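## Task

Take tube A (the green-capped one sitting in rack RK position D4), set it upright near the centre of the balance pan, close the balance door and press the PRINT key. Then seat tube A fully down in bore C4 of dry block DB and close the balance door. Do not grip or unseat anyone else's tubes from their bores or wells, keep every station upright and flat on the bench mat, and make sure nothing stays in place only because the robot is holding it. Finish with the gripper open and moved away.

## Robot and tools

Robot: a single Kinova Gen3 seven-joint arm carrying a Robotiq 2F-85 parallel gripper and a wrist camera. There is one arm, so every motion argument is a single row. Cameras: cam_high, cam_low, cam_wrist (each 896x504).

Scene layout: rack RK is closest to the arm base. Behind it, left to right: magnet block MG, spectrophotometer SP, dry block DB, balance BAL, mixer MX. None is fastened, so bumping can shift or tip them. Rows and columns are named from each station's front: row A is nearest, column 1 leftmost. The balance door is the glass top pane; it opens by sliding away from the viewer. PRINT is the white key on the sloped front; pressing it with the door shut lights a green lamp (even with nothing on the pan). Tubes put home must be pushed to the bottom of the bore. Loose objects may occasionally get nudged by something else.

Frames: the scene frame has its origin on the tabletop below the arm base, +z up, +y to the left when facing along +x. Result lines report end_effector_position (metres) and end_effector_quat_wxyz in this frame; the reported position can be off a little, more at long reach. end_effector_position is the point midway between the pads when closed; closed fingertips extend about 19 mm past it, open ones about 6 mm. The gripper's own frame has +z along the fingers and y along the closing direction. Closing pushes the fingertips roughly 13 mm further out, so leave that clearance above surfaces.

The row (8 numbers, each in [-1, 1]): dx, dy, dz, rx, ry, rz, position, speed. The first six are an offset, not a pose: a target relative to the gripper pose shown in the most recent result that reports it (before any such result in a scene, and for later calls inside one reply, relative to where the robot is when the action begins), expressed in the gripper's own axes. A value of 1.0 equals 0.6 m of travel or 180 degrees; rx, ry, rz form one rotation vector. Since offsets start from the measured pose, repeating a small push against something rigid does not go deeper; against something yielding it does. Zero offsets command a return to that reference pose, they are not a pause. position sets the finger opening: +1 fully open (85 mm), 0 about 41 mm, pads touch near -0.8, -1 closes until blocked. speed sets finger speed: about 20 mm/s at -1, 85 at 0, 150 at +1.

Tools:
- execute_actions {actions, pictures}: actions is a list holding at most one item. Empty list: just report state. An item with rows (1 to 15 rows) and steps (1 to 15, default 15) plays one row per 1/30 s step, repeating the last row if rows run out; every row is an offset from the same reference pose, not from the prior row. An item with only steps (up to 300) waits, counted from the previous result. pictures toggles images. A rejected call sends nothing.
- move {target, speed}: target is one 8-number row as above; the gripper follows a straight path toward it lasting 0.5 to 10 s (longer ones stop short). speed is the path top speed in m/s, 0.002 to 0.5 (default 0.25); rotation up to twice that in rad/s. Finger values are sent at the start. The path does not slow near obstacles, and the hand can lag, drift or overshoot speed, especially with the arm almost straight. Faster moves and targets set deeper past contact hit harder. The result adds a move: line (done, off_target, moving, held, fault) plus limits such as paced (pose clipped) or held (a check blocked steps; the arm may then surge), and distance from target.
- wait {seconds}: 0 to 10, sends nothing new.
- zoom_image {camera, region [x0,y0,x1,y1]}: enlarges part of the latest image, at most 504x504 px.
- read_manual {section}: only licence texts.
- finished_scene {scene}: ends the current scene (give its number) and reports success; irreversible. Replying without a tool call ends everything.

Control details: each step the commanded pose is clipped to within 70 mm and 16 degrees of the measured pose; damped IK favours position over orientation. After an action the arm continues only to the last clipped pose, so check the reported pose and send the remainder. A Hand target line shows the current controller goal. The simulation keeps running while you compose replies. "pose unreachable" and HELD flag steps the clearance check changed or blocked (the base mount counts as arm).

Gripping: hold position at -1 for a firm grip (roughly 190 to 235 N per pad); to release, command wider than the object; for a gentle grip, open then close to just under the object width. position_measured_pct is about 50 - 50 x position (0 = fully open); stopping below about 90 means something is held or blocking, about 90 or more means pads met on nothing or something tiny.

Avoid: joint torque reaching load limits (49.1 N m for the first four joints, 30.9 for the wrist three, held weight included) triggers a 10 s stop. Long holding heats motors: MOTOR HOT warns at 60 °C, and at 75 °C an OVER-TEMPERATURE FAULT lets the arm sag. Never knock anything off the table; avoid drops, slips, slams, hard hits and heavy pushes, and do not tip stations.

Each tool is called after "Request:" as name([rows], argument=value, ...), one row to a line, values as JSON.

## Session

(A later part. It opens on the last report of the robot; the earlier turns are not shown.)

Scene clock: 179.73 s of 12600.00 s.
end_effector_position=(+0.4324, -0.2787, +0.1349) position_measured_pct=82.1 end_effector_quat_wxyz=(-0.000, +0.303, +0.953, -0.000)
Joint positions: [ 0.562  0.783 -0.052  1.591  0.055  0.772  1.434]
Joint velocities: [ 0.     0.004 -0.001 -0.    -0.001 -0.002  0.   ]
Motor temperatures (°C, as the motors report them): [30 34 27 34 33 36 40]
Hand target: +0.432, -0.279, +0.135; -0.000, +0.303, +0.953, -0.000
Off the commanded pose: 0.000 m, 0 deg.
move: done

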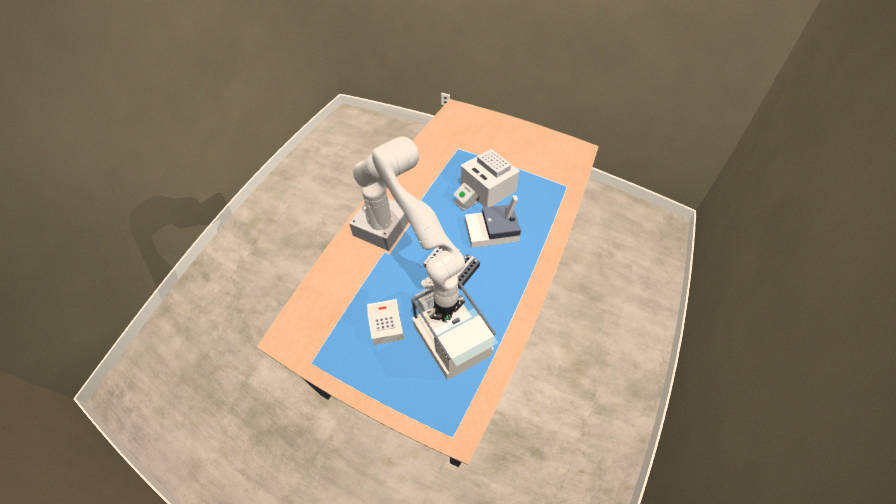

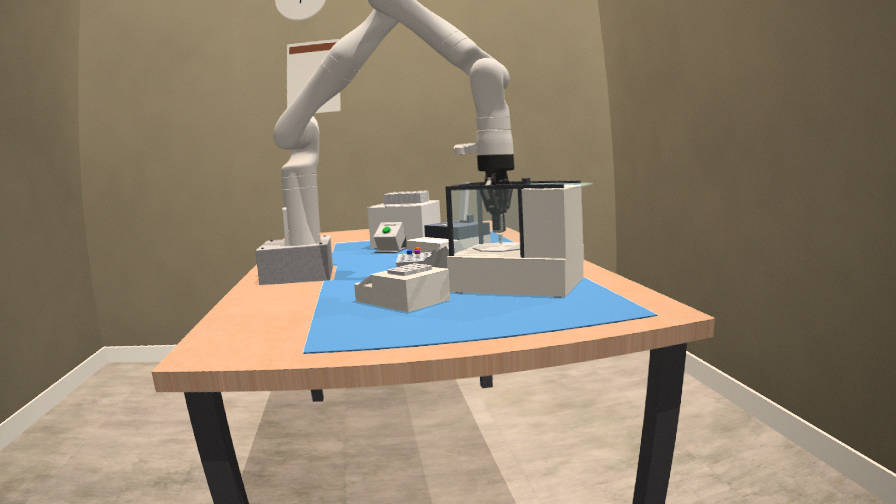

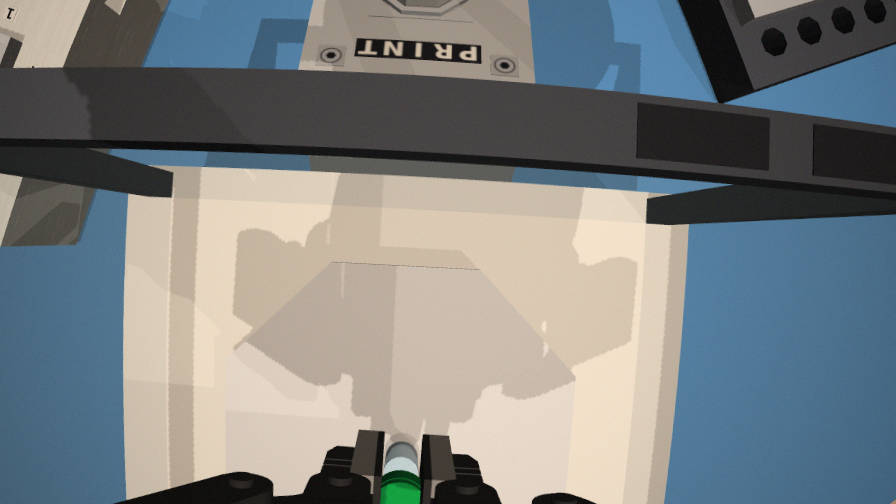

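Request:
move(target=[0, 0, 0.005, 0, 0, 0, -0.75, -0.3], speed=0.01)

Scene clock: 182.50 s of 12600.00 s.
end_effector_position=(+0.4324, -0.2787, +0.1320) position_measured_pct=82.1 end_effector_quat_wxyz=(-0.000, +0.303, +0.953, -0.000)
Joint positions: [ 0.562  0.789 -0.052  1.592  0.055  0.765  1.434]
Joint velocities: [-0.     0.001  0.     0.002  0.     0.    -0.   ]
Motor temperatures (°C, as the motors report them): [30 34 27 34 33 36 40]
Hand target: +0.432, -0.279, +0.132; -0.000, +0.303, +0.953, -0.000
Off the commanded pose: 0.000 m, 0 deg.
move: done

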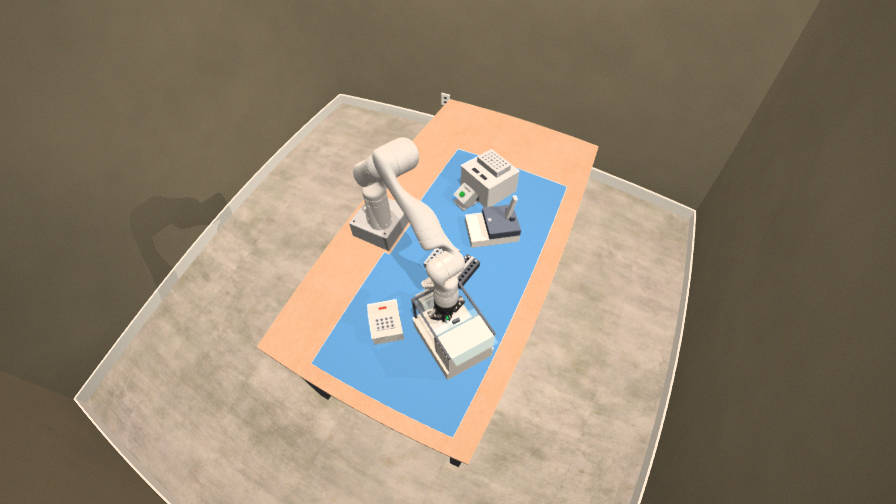

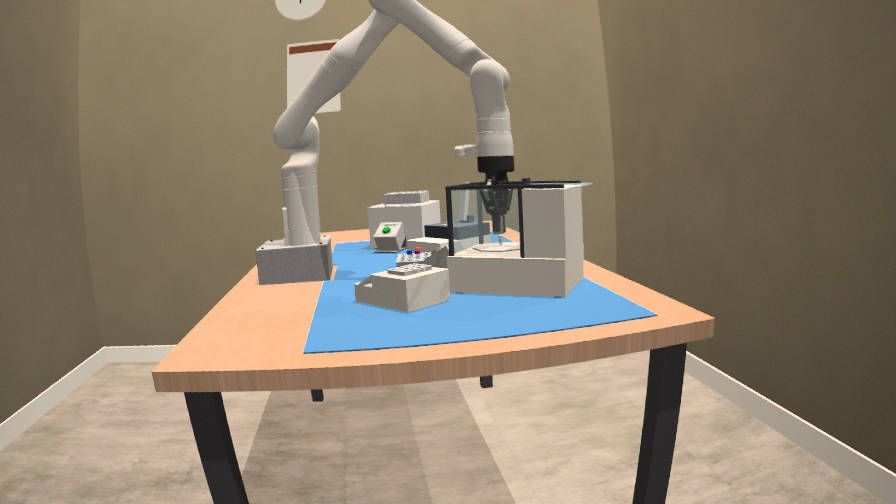

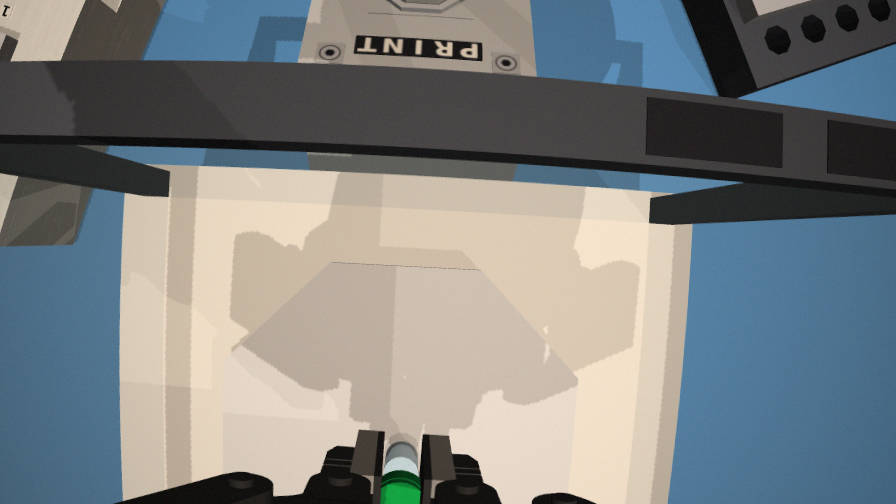

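Request:
zoom_image(camera="cam_low", region=[440, 170, 600, 270])

Request:
move(target=[0, 0, 0.004, 0, 0, 0, -0.75, -0.3], speed=0.008)

Region (440, 170, 600, 270) of cam_low's 896x504 image, scaled by 3.150, with more detail than that image has; it fills the top 315 rows of this view, and the rest is white.

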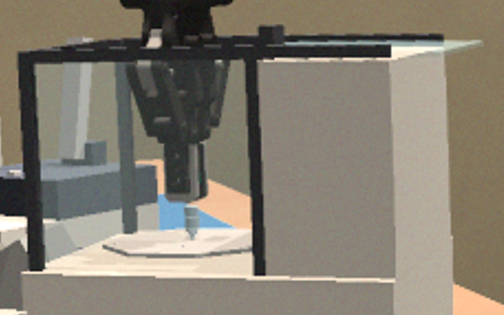

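Scene clock: 186.23 s of 12600.00 s.
end_effector_position=(+0.4327, -0.2789, +0.1310) position_measured_pct=82.1 end_effector_quat_wxyz=(+0.000, +0.303, +0.953, -0.001)
Joint positions: [ 0.562  0.79  -0.051  1.593  0.056  0.761  1.433]
Joint velocities: [ 0.    -0.     0.001  0.     0.001 -0.001  0.001]
Motor temperatures (°C, as the motors report them): [30 34 27 34 33 36 40]
Hand target: +0.432, -0.279, +0.130; -0.000, +0.303, +0.953, -0.000
Off the commanded pose: 0.001 m, 0 deg.
move: done

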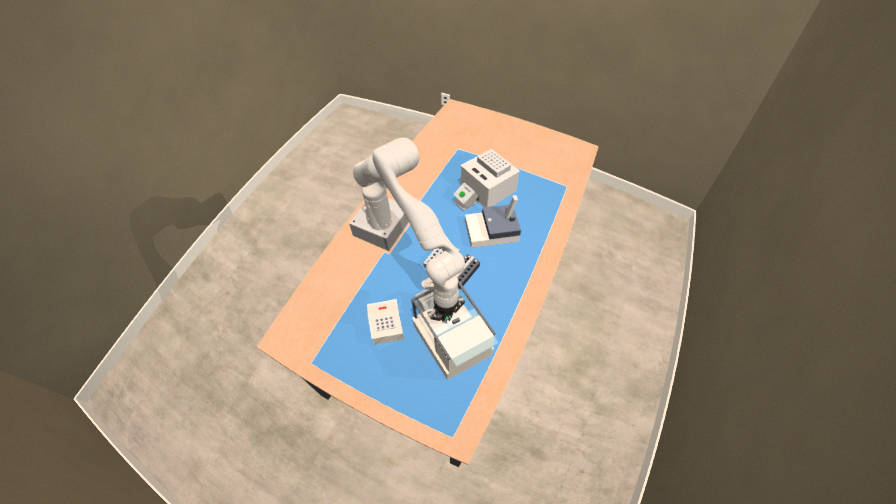

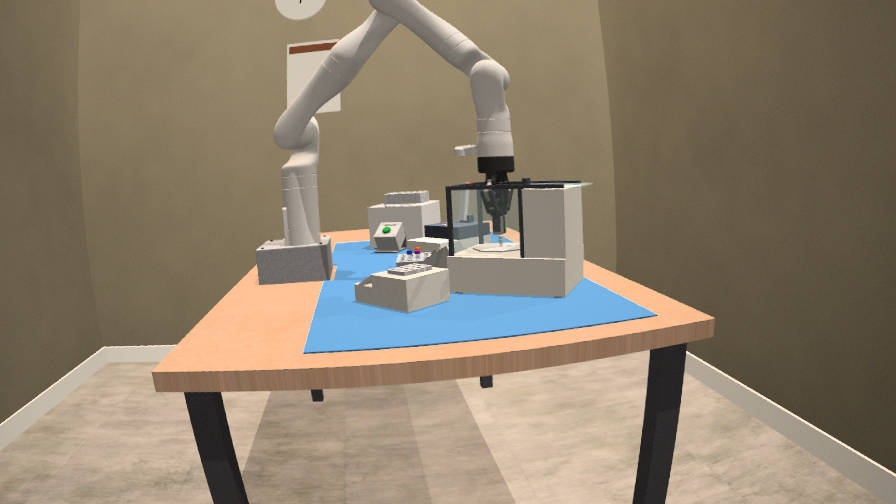

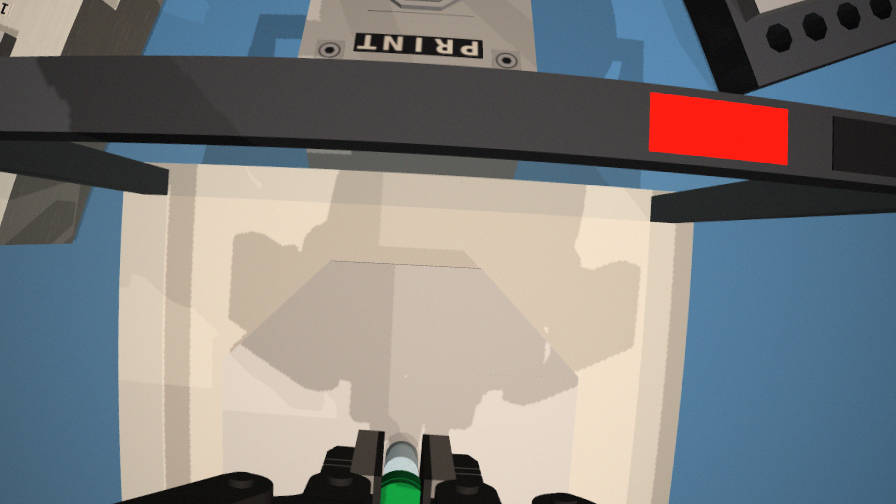

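Contact (red lamp = load). Release.

Request:
move(target=[0, 0, -0.001, 0, 0, 0, -0.45, -0.5], speed=0.01)

Request:
move(target=[0, 0, -0.225, 0, 0, 0, -0.45, -0.5], speed=0.12)

Scene clock: 191.17 s of 12600.00 s.
end_effector_position=(+0.4327, -0.2789, +0.1316) position_measured_pct=72.6 end_effector_quat_wxyz=(+0.000, +0.303, +0.953, -0.001)
Joint positions: [ 0.562  0.789 -0.052  1.593  0.056  0.763  1.433]
Joint velocities: [ 0.    -0.     0.002 -0.002 -0.001  0.002  0.   ]
Motor temperatures (°C, as the motors report them): [30 34 27 34 33 36 40]
Hand target: +0.433, -0.279, +0.132; +0.000, +0.303, +0.953, -0.001
Off the commanded pose: 0.000 m, 0 deg.
move: done

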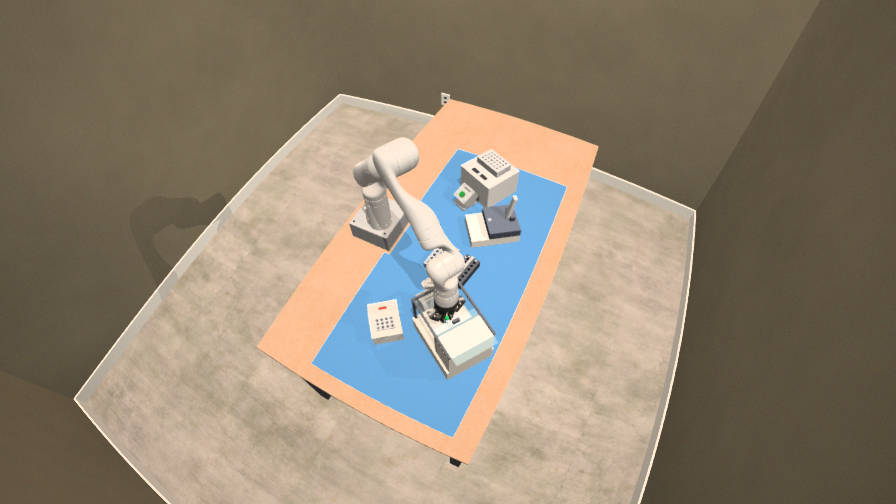

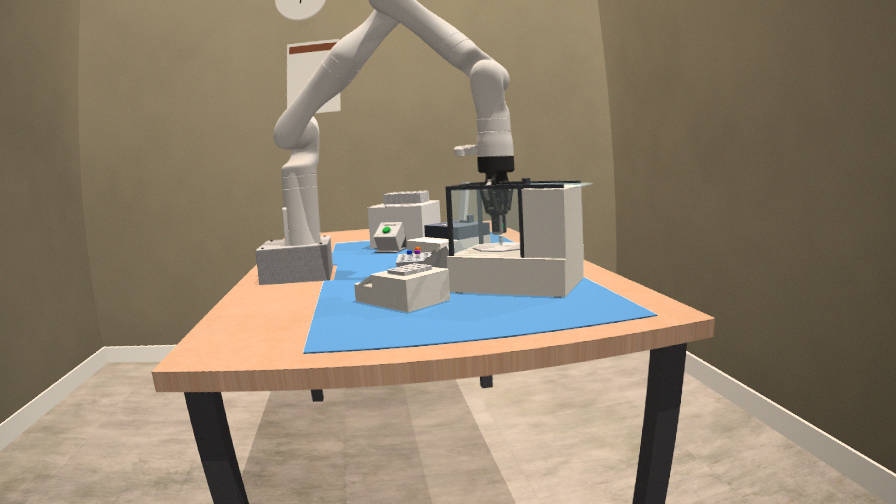

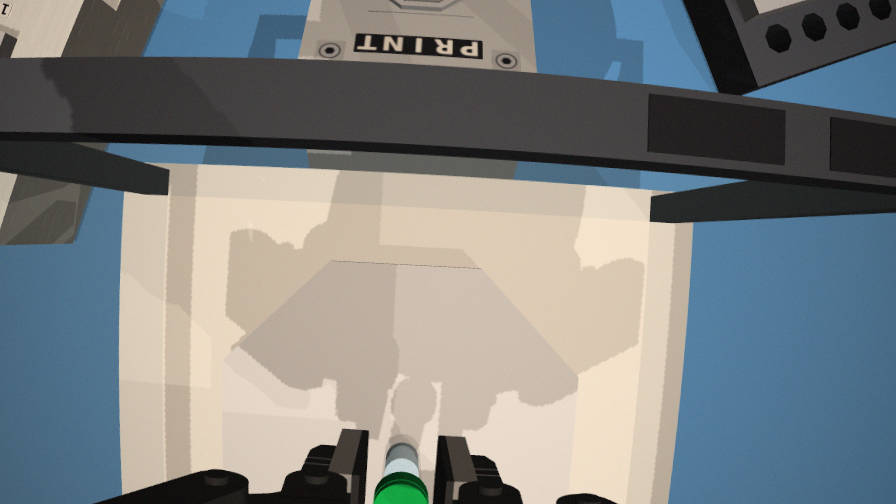

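Scene clock: 192.73 s of 12600.00 s.
end_effector_position=(+0.4324, -0.2784, +0.2663) position_measured_pct=72.6 end_effector_quat_wxyz=(+0.000, +0.303, +0.953, -0.000)
Joint positions: [ 0.564  0.596 -0.056  1.455  0.037  1.094  1.449]
Joint velocities: [-0.    -0.002  0.001 -0.002 -0.001  0.002 -0.001]
Motor temperatures (°C, as the motors report them): [30 34 27 34 33 36 40]
Hand target: +0.432, -0.278, +0.266; +0.000, +0.303, +0.953, -0.000
Off the commanded pose: 0.000 m, 0 deg.
move: done

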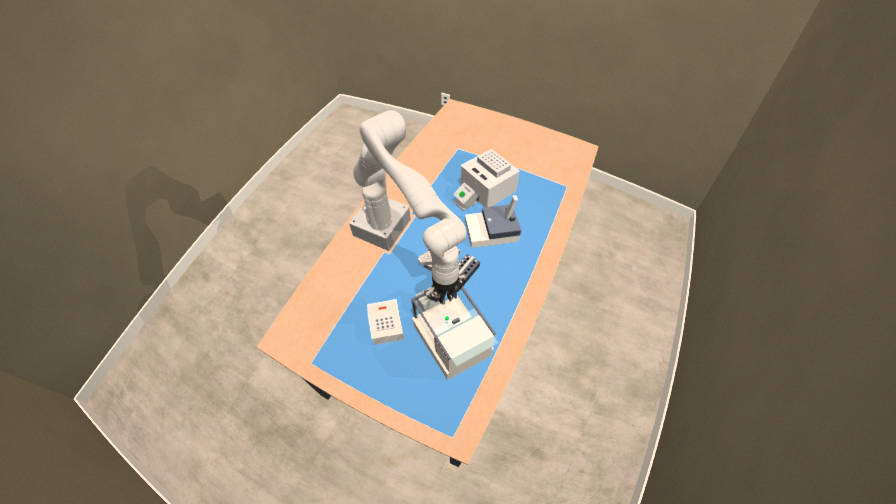

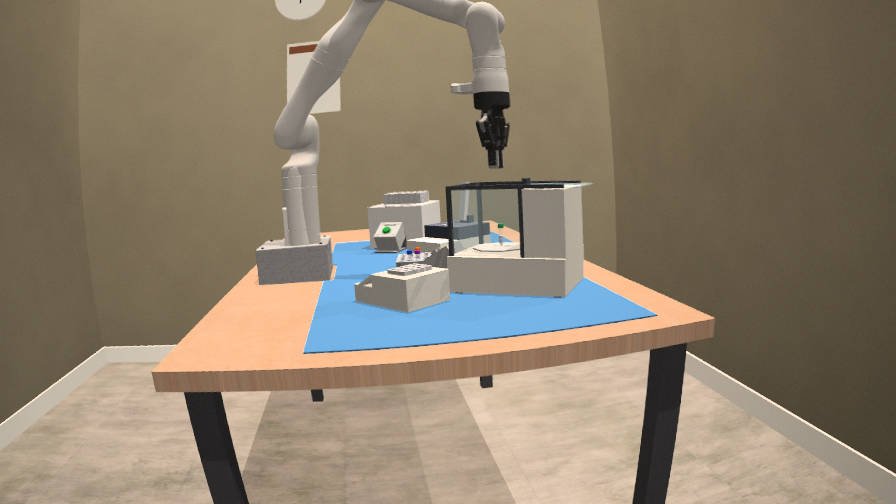

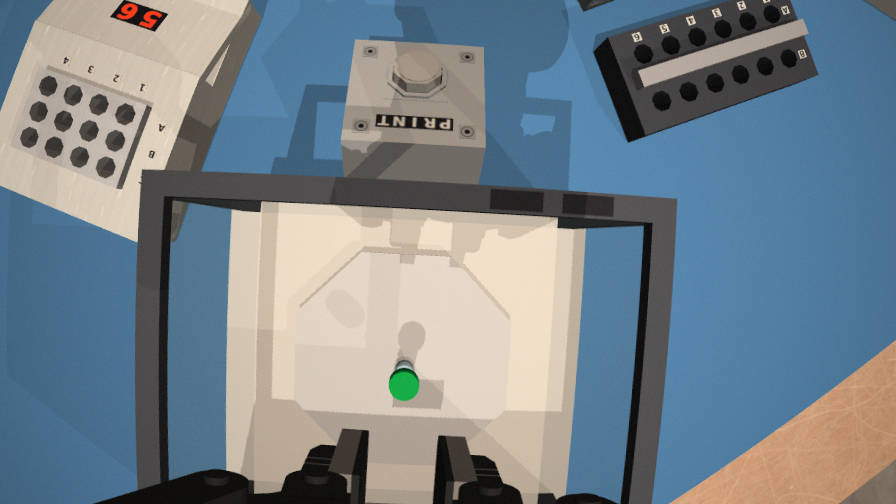

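Request:
move(target=[-0.1375, -0.008, 0, 0, 0, 0, -1, 0.5], speed=0.12)

Request:
move(target=[0, 0, 0.0495, 0, 0, 0, -1, 0.5], speed=0.04)

Scene clock: 210.00 s of 12600.00 s.
end_effector_position=(+0.4973, -0.3297, +0.2671) position_measured_pct=91.7 end_effector_quat_wxyz=(+0.001, +0.303, +0.953, -0.001)
Joint positions: [ 0.571  0.784 -0.045  1.091  0.035  1.268  1.477]
Joint velocities: [-0.     0.011 -0.    -0.008  0.001  0.007  0.   ]
Motor temperatures (°C, as the motors report them): [30 34 27 34 33 36 40]
Hand target: +0.497, -0.330, +0.267; +0.000, +0.303, +0.953, -0.000
Off the commanded pose: 0.001 m, 0 deg.
move: done

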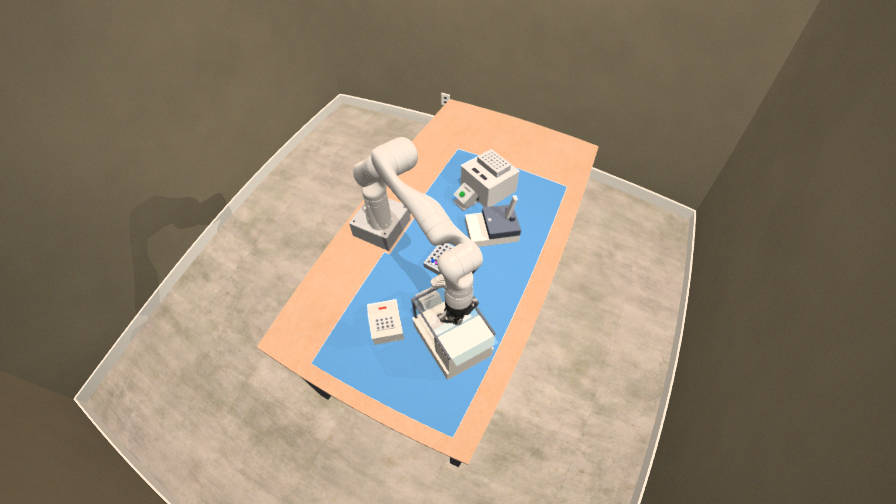

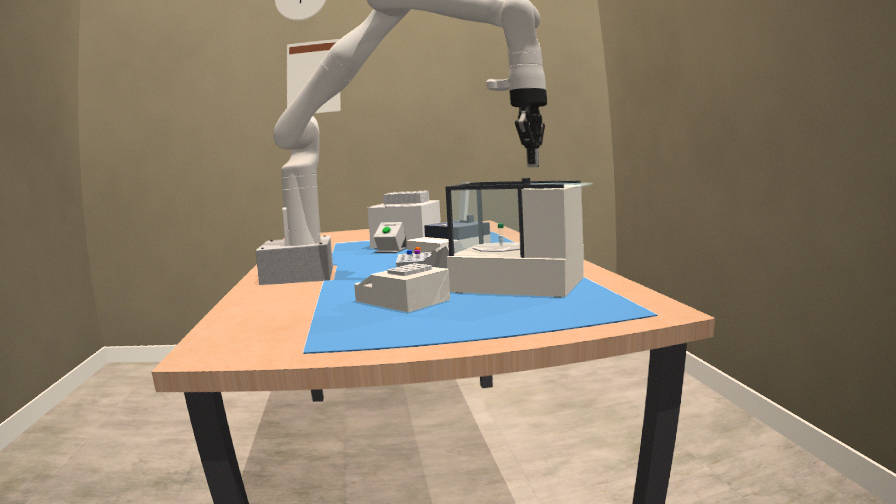

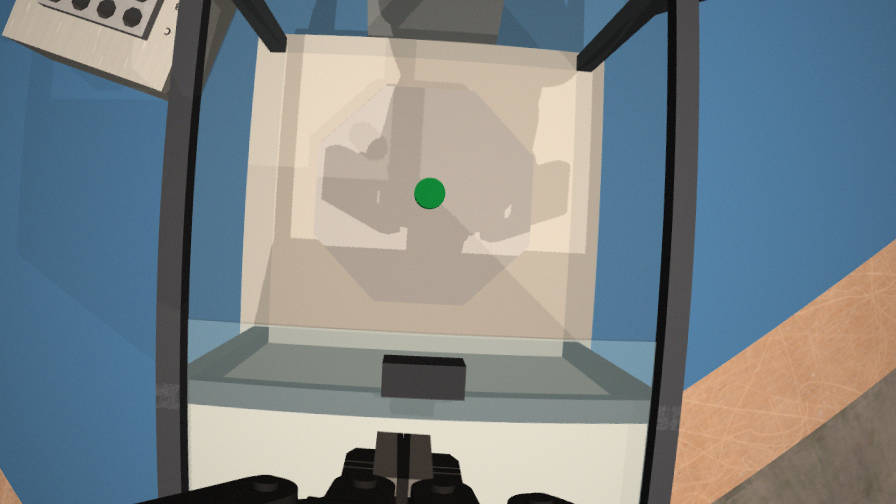

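Scene clock: 211.03 s of 12600.00 s.
end_effector_position=(+0.4974, -0.3298, +0.2376) position_measured_pct=91.7 end_effector_quat_wxyz=(+0.001, +0.303, +0.953, -0.001)
Joint positions: [ 0.572  0.81  -0.046  1.138  0.038  1.195  1.475]
Joint velocities: [ 0.     0.002  0.001  0.003  0.    -0.003 -0.   ]
Motor temperatures (°C, as the motors report them): [30 34 27 34 33 36 40]
Hand target: +0.497, -0.330, +0.237; +0.001, +0.303, +0.953, -0.001
Off the commanded pose: 0.000 m, 0 deg.
move: done

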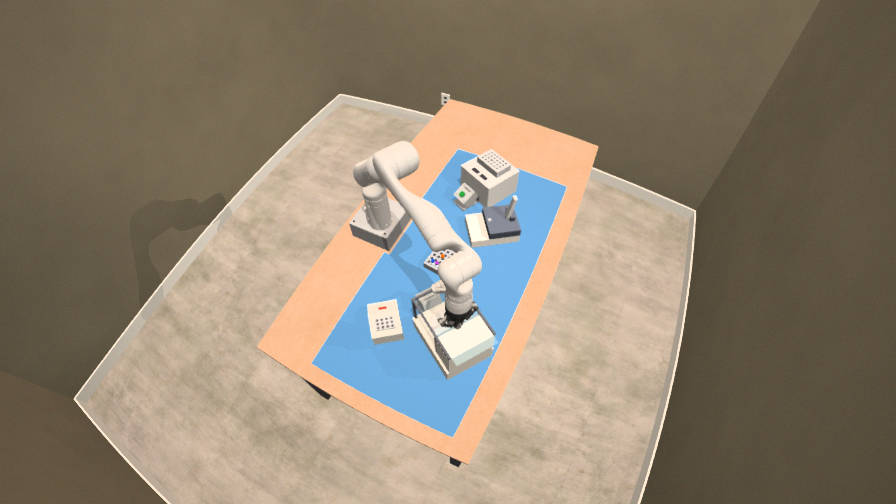

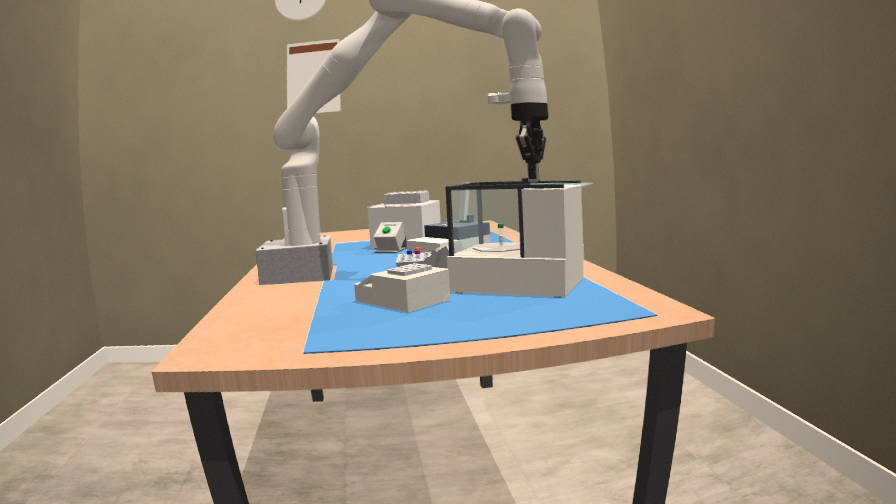

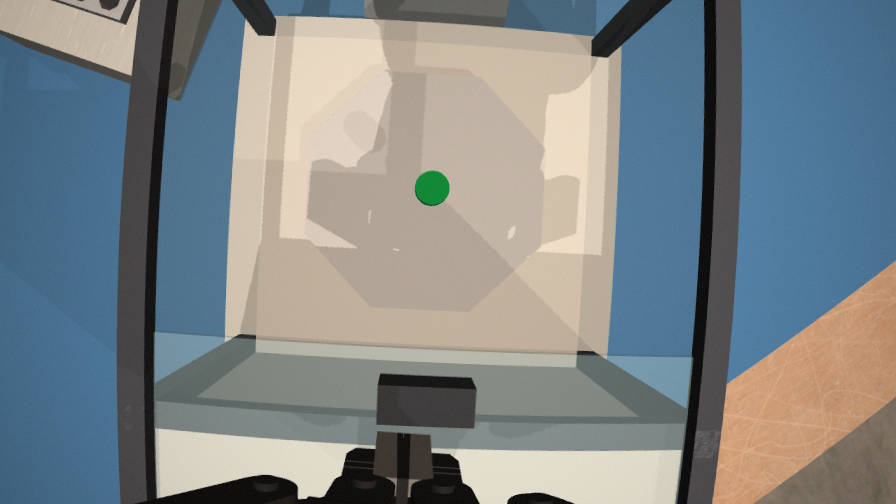

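Request:
move(target=[0.2, 0, 0.002, 0, 0, 0, -1, 0.5], speed=0.05)

Request:
move(target=[0.014, 0, 0, 0, 0, 0, -1, 0.5], speed=0.015)

Scene clock: 220.60 s of 12600.00 s.
end_effector_position=(+0.3994, -0.2613, +0.2358) position_measured_pct=91.7 end_effector_quat_wxyz=(+0.001, +0.303, +0.953, -0.001)
Joint positions: [ 0.572  0.558 -0.059  1.64   0.041  0.945  1.446]
Joint velocities: [-0.    -0.005 -0.003  0.007 -0.001 -0.004  0.001]
Motor temperatures (°C, as the motors report them): [30 35 27 34 33 36 40]
Hand target: +0.399, -0.261, +0.236; +0.001, +0.303, +0.953, -0.001
Off the commanded pose: 0.001 m, 0 deg.
move: done

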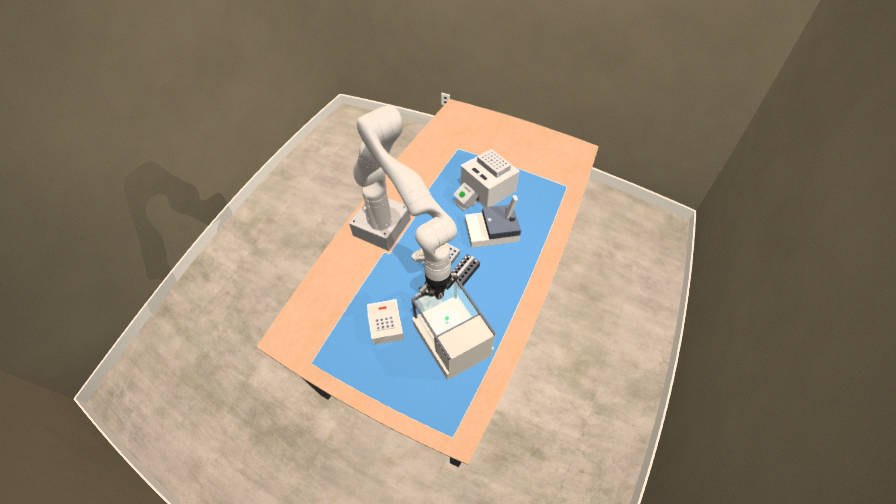

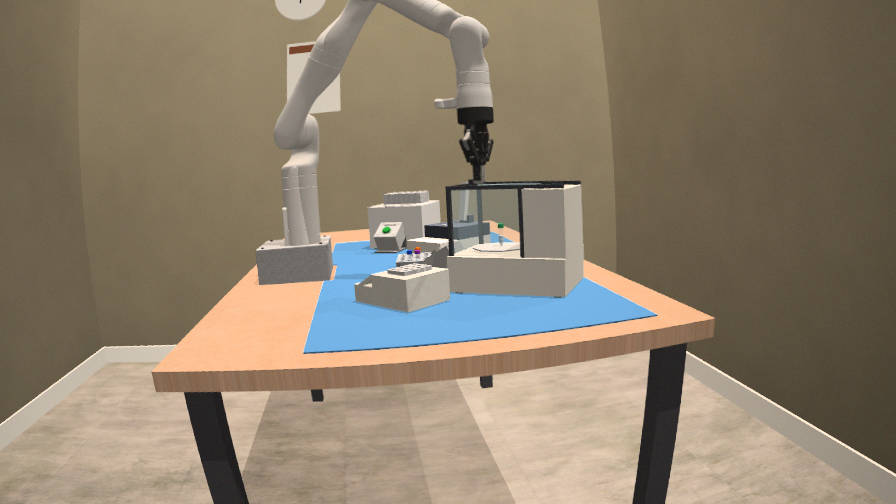

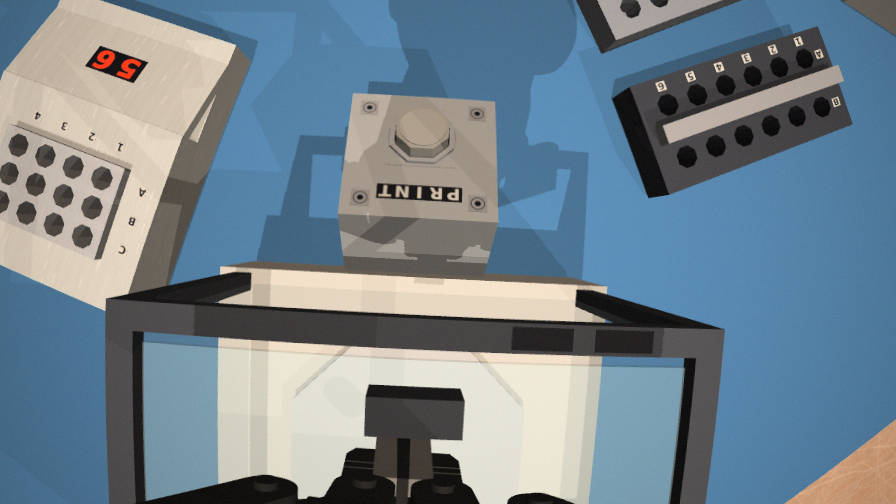

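Scene clock: 221.37 s of 12600.00 s.
end_effector_position=(+0.3959, -0.2588, +0.2369) position_measured_pct=91.7 end_effector_quat_wxyz=(+0.006, +0.303, +0.953, -0.002)
Joint positions: [ 0.572  0.542 -0.06   1.665  0.042  0.926  1.444]
Joint velocities: [ 0.    -0.004 -0.     0.006 -0.    -0.003 -0.   ]
Motor temperatures (°C, as the motors report them): [30 35 27 34 33 36 40]
Hand target: +0.393, -0.256, +0.236; +0.001, +0.303, +0.953, -0.001
Off the commanded pose: 0.004 m, 1 deg.
move: off_target

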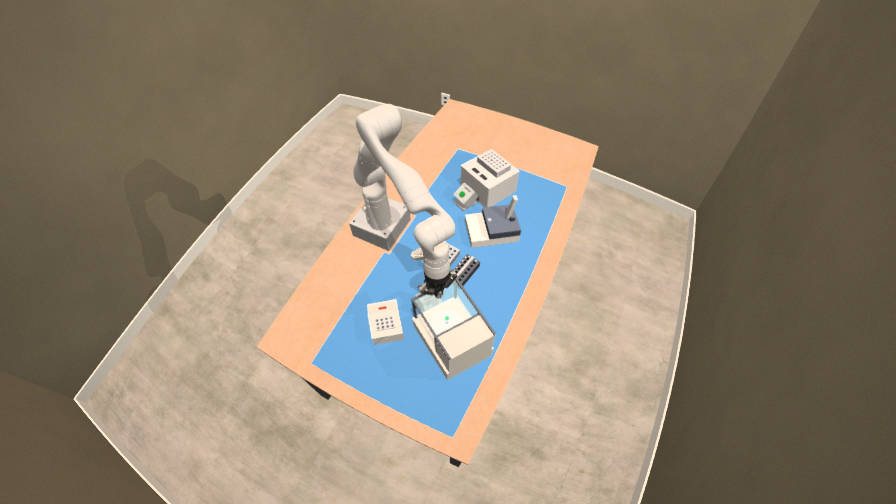

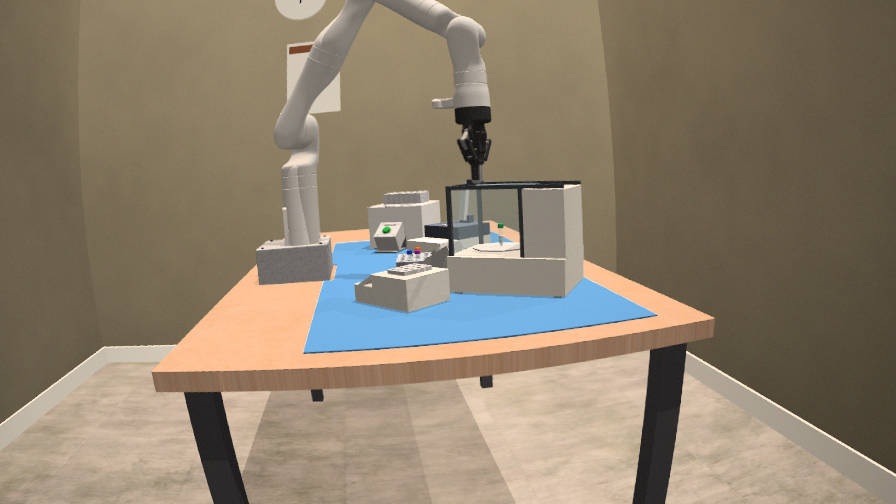

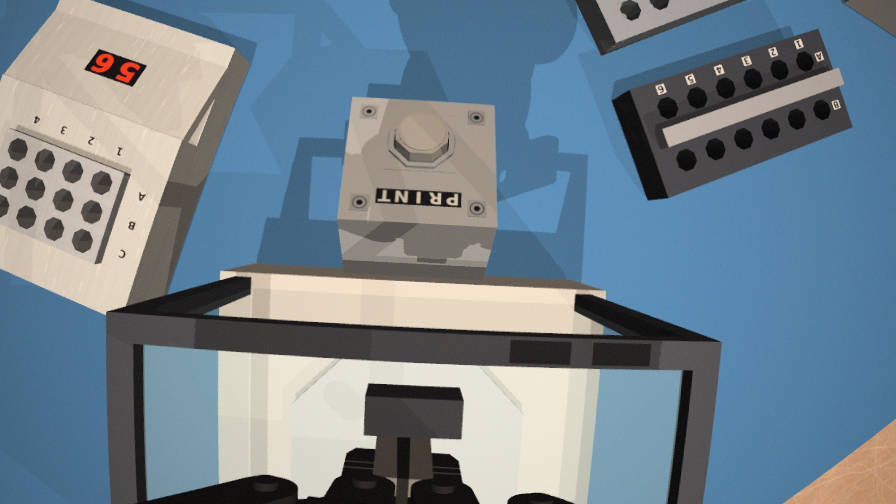

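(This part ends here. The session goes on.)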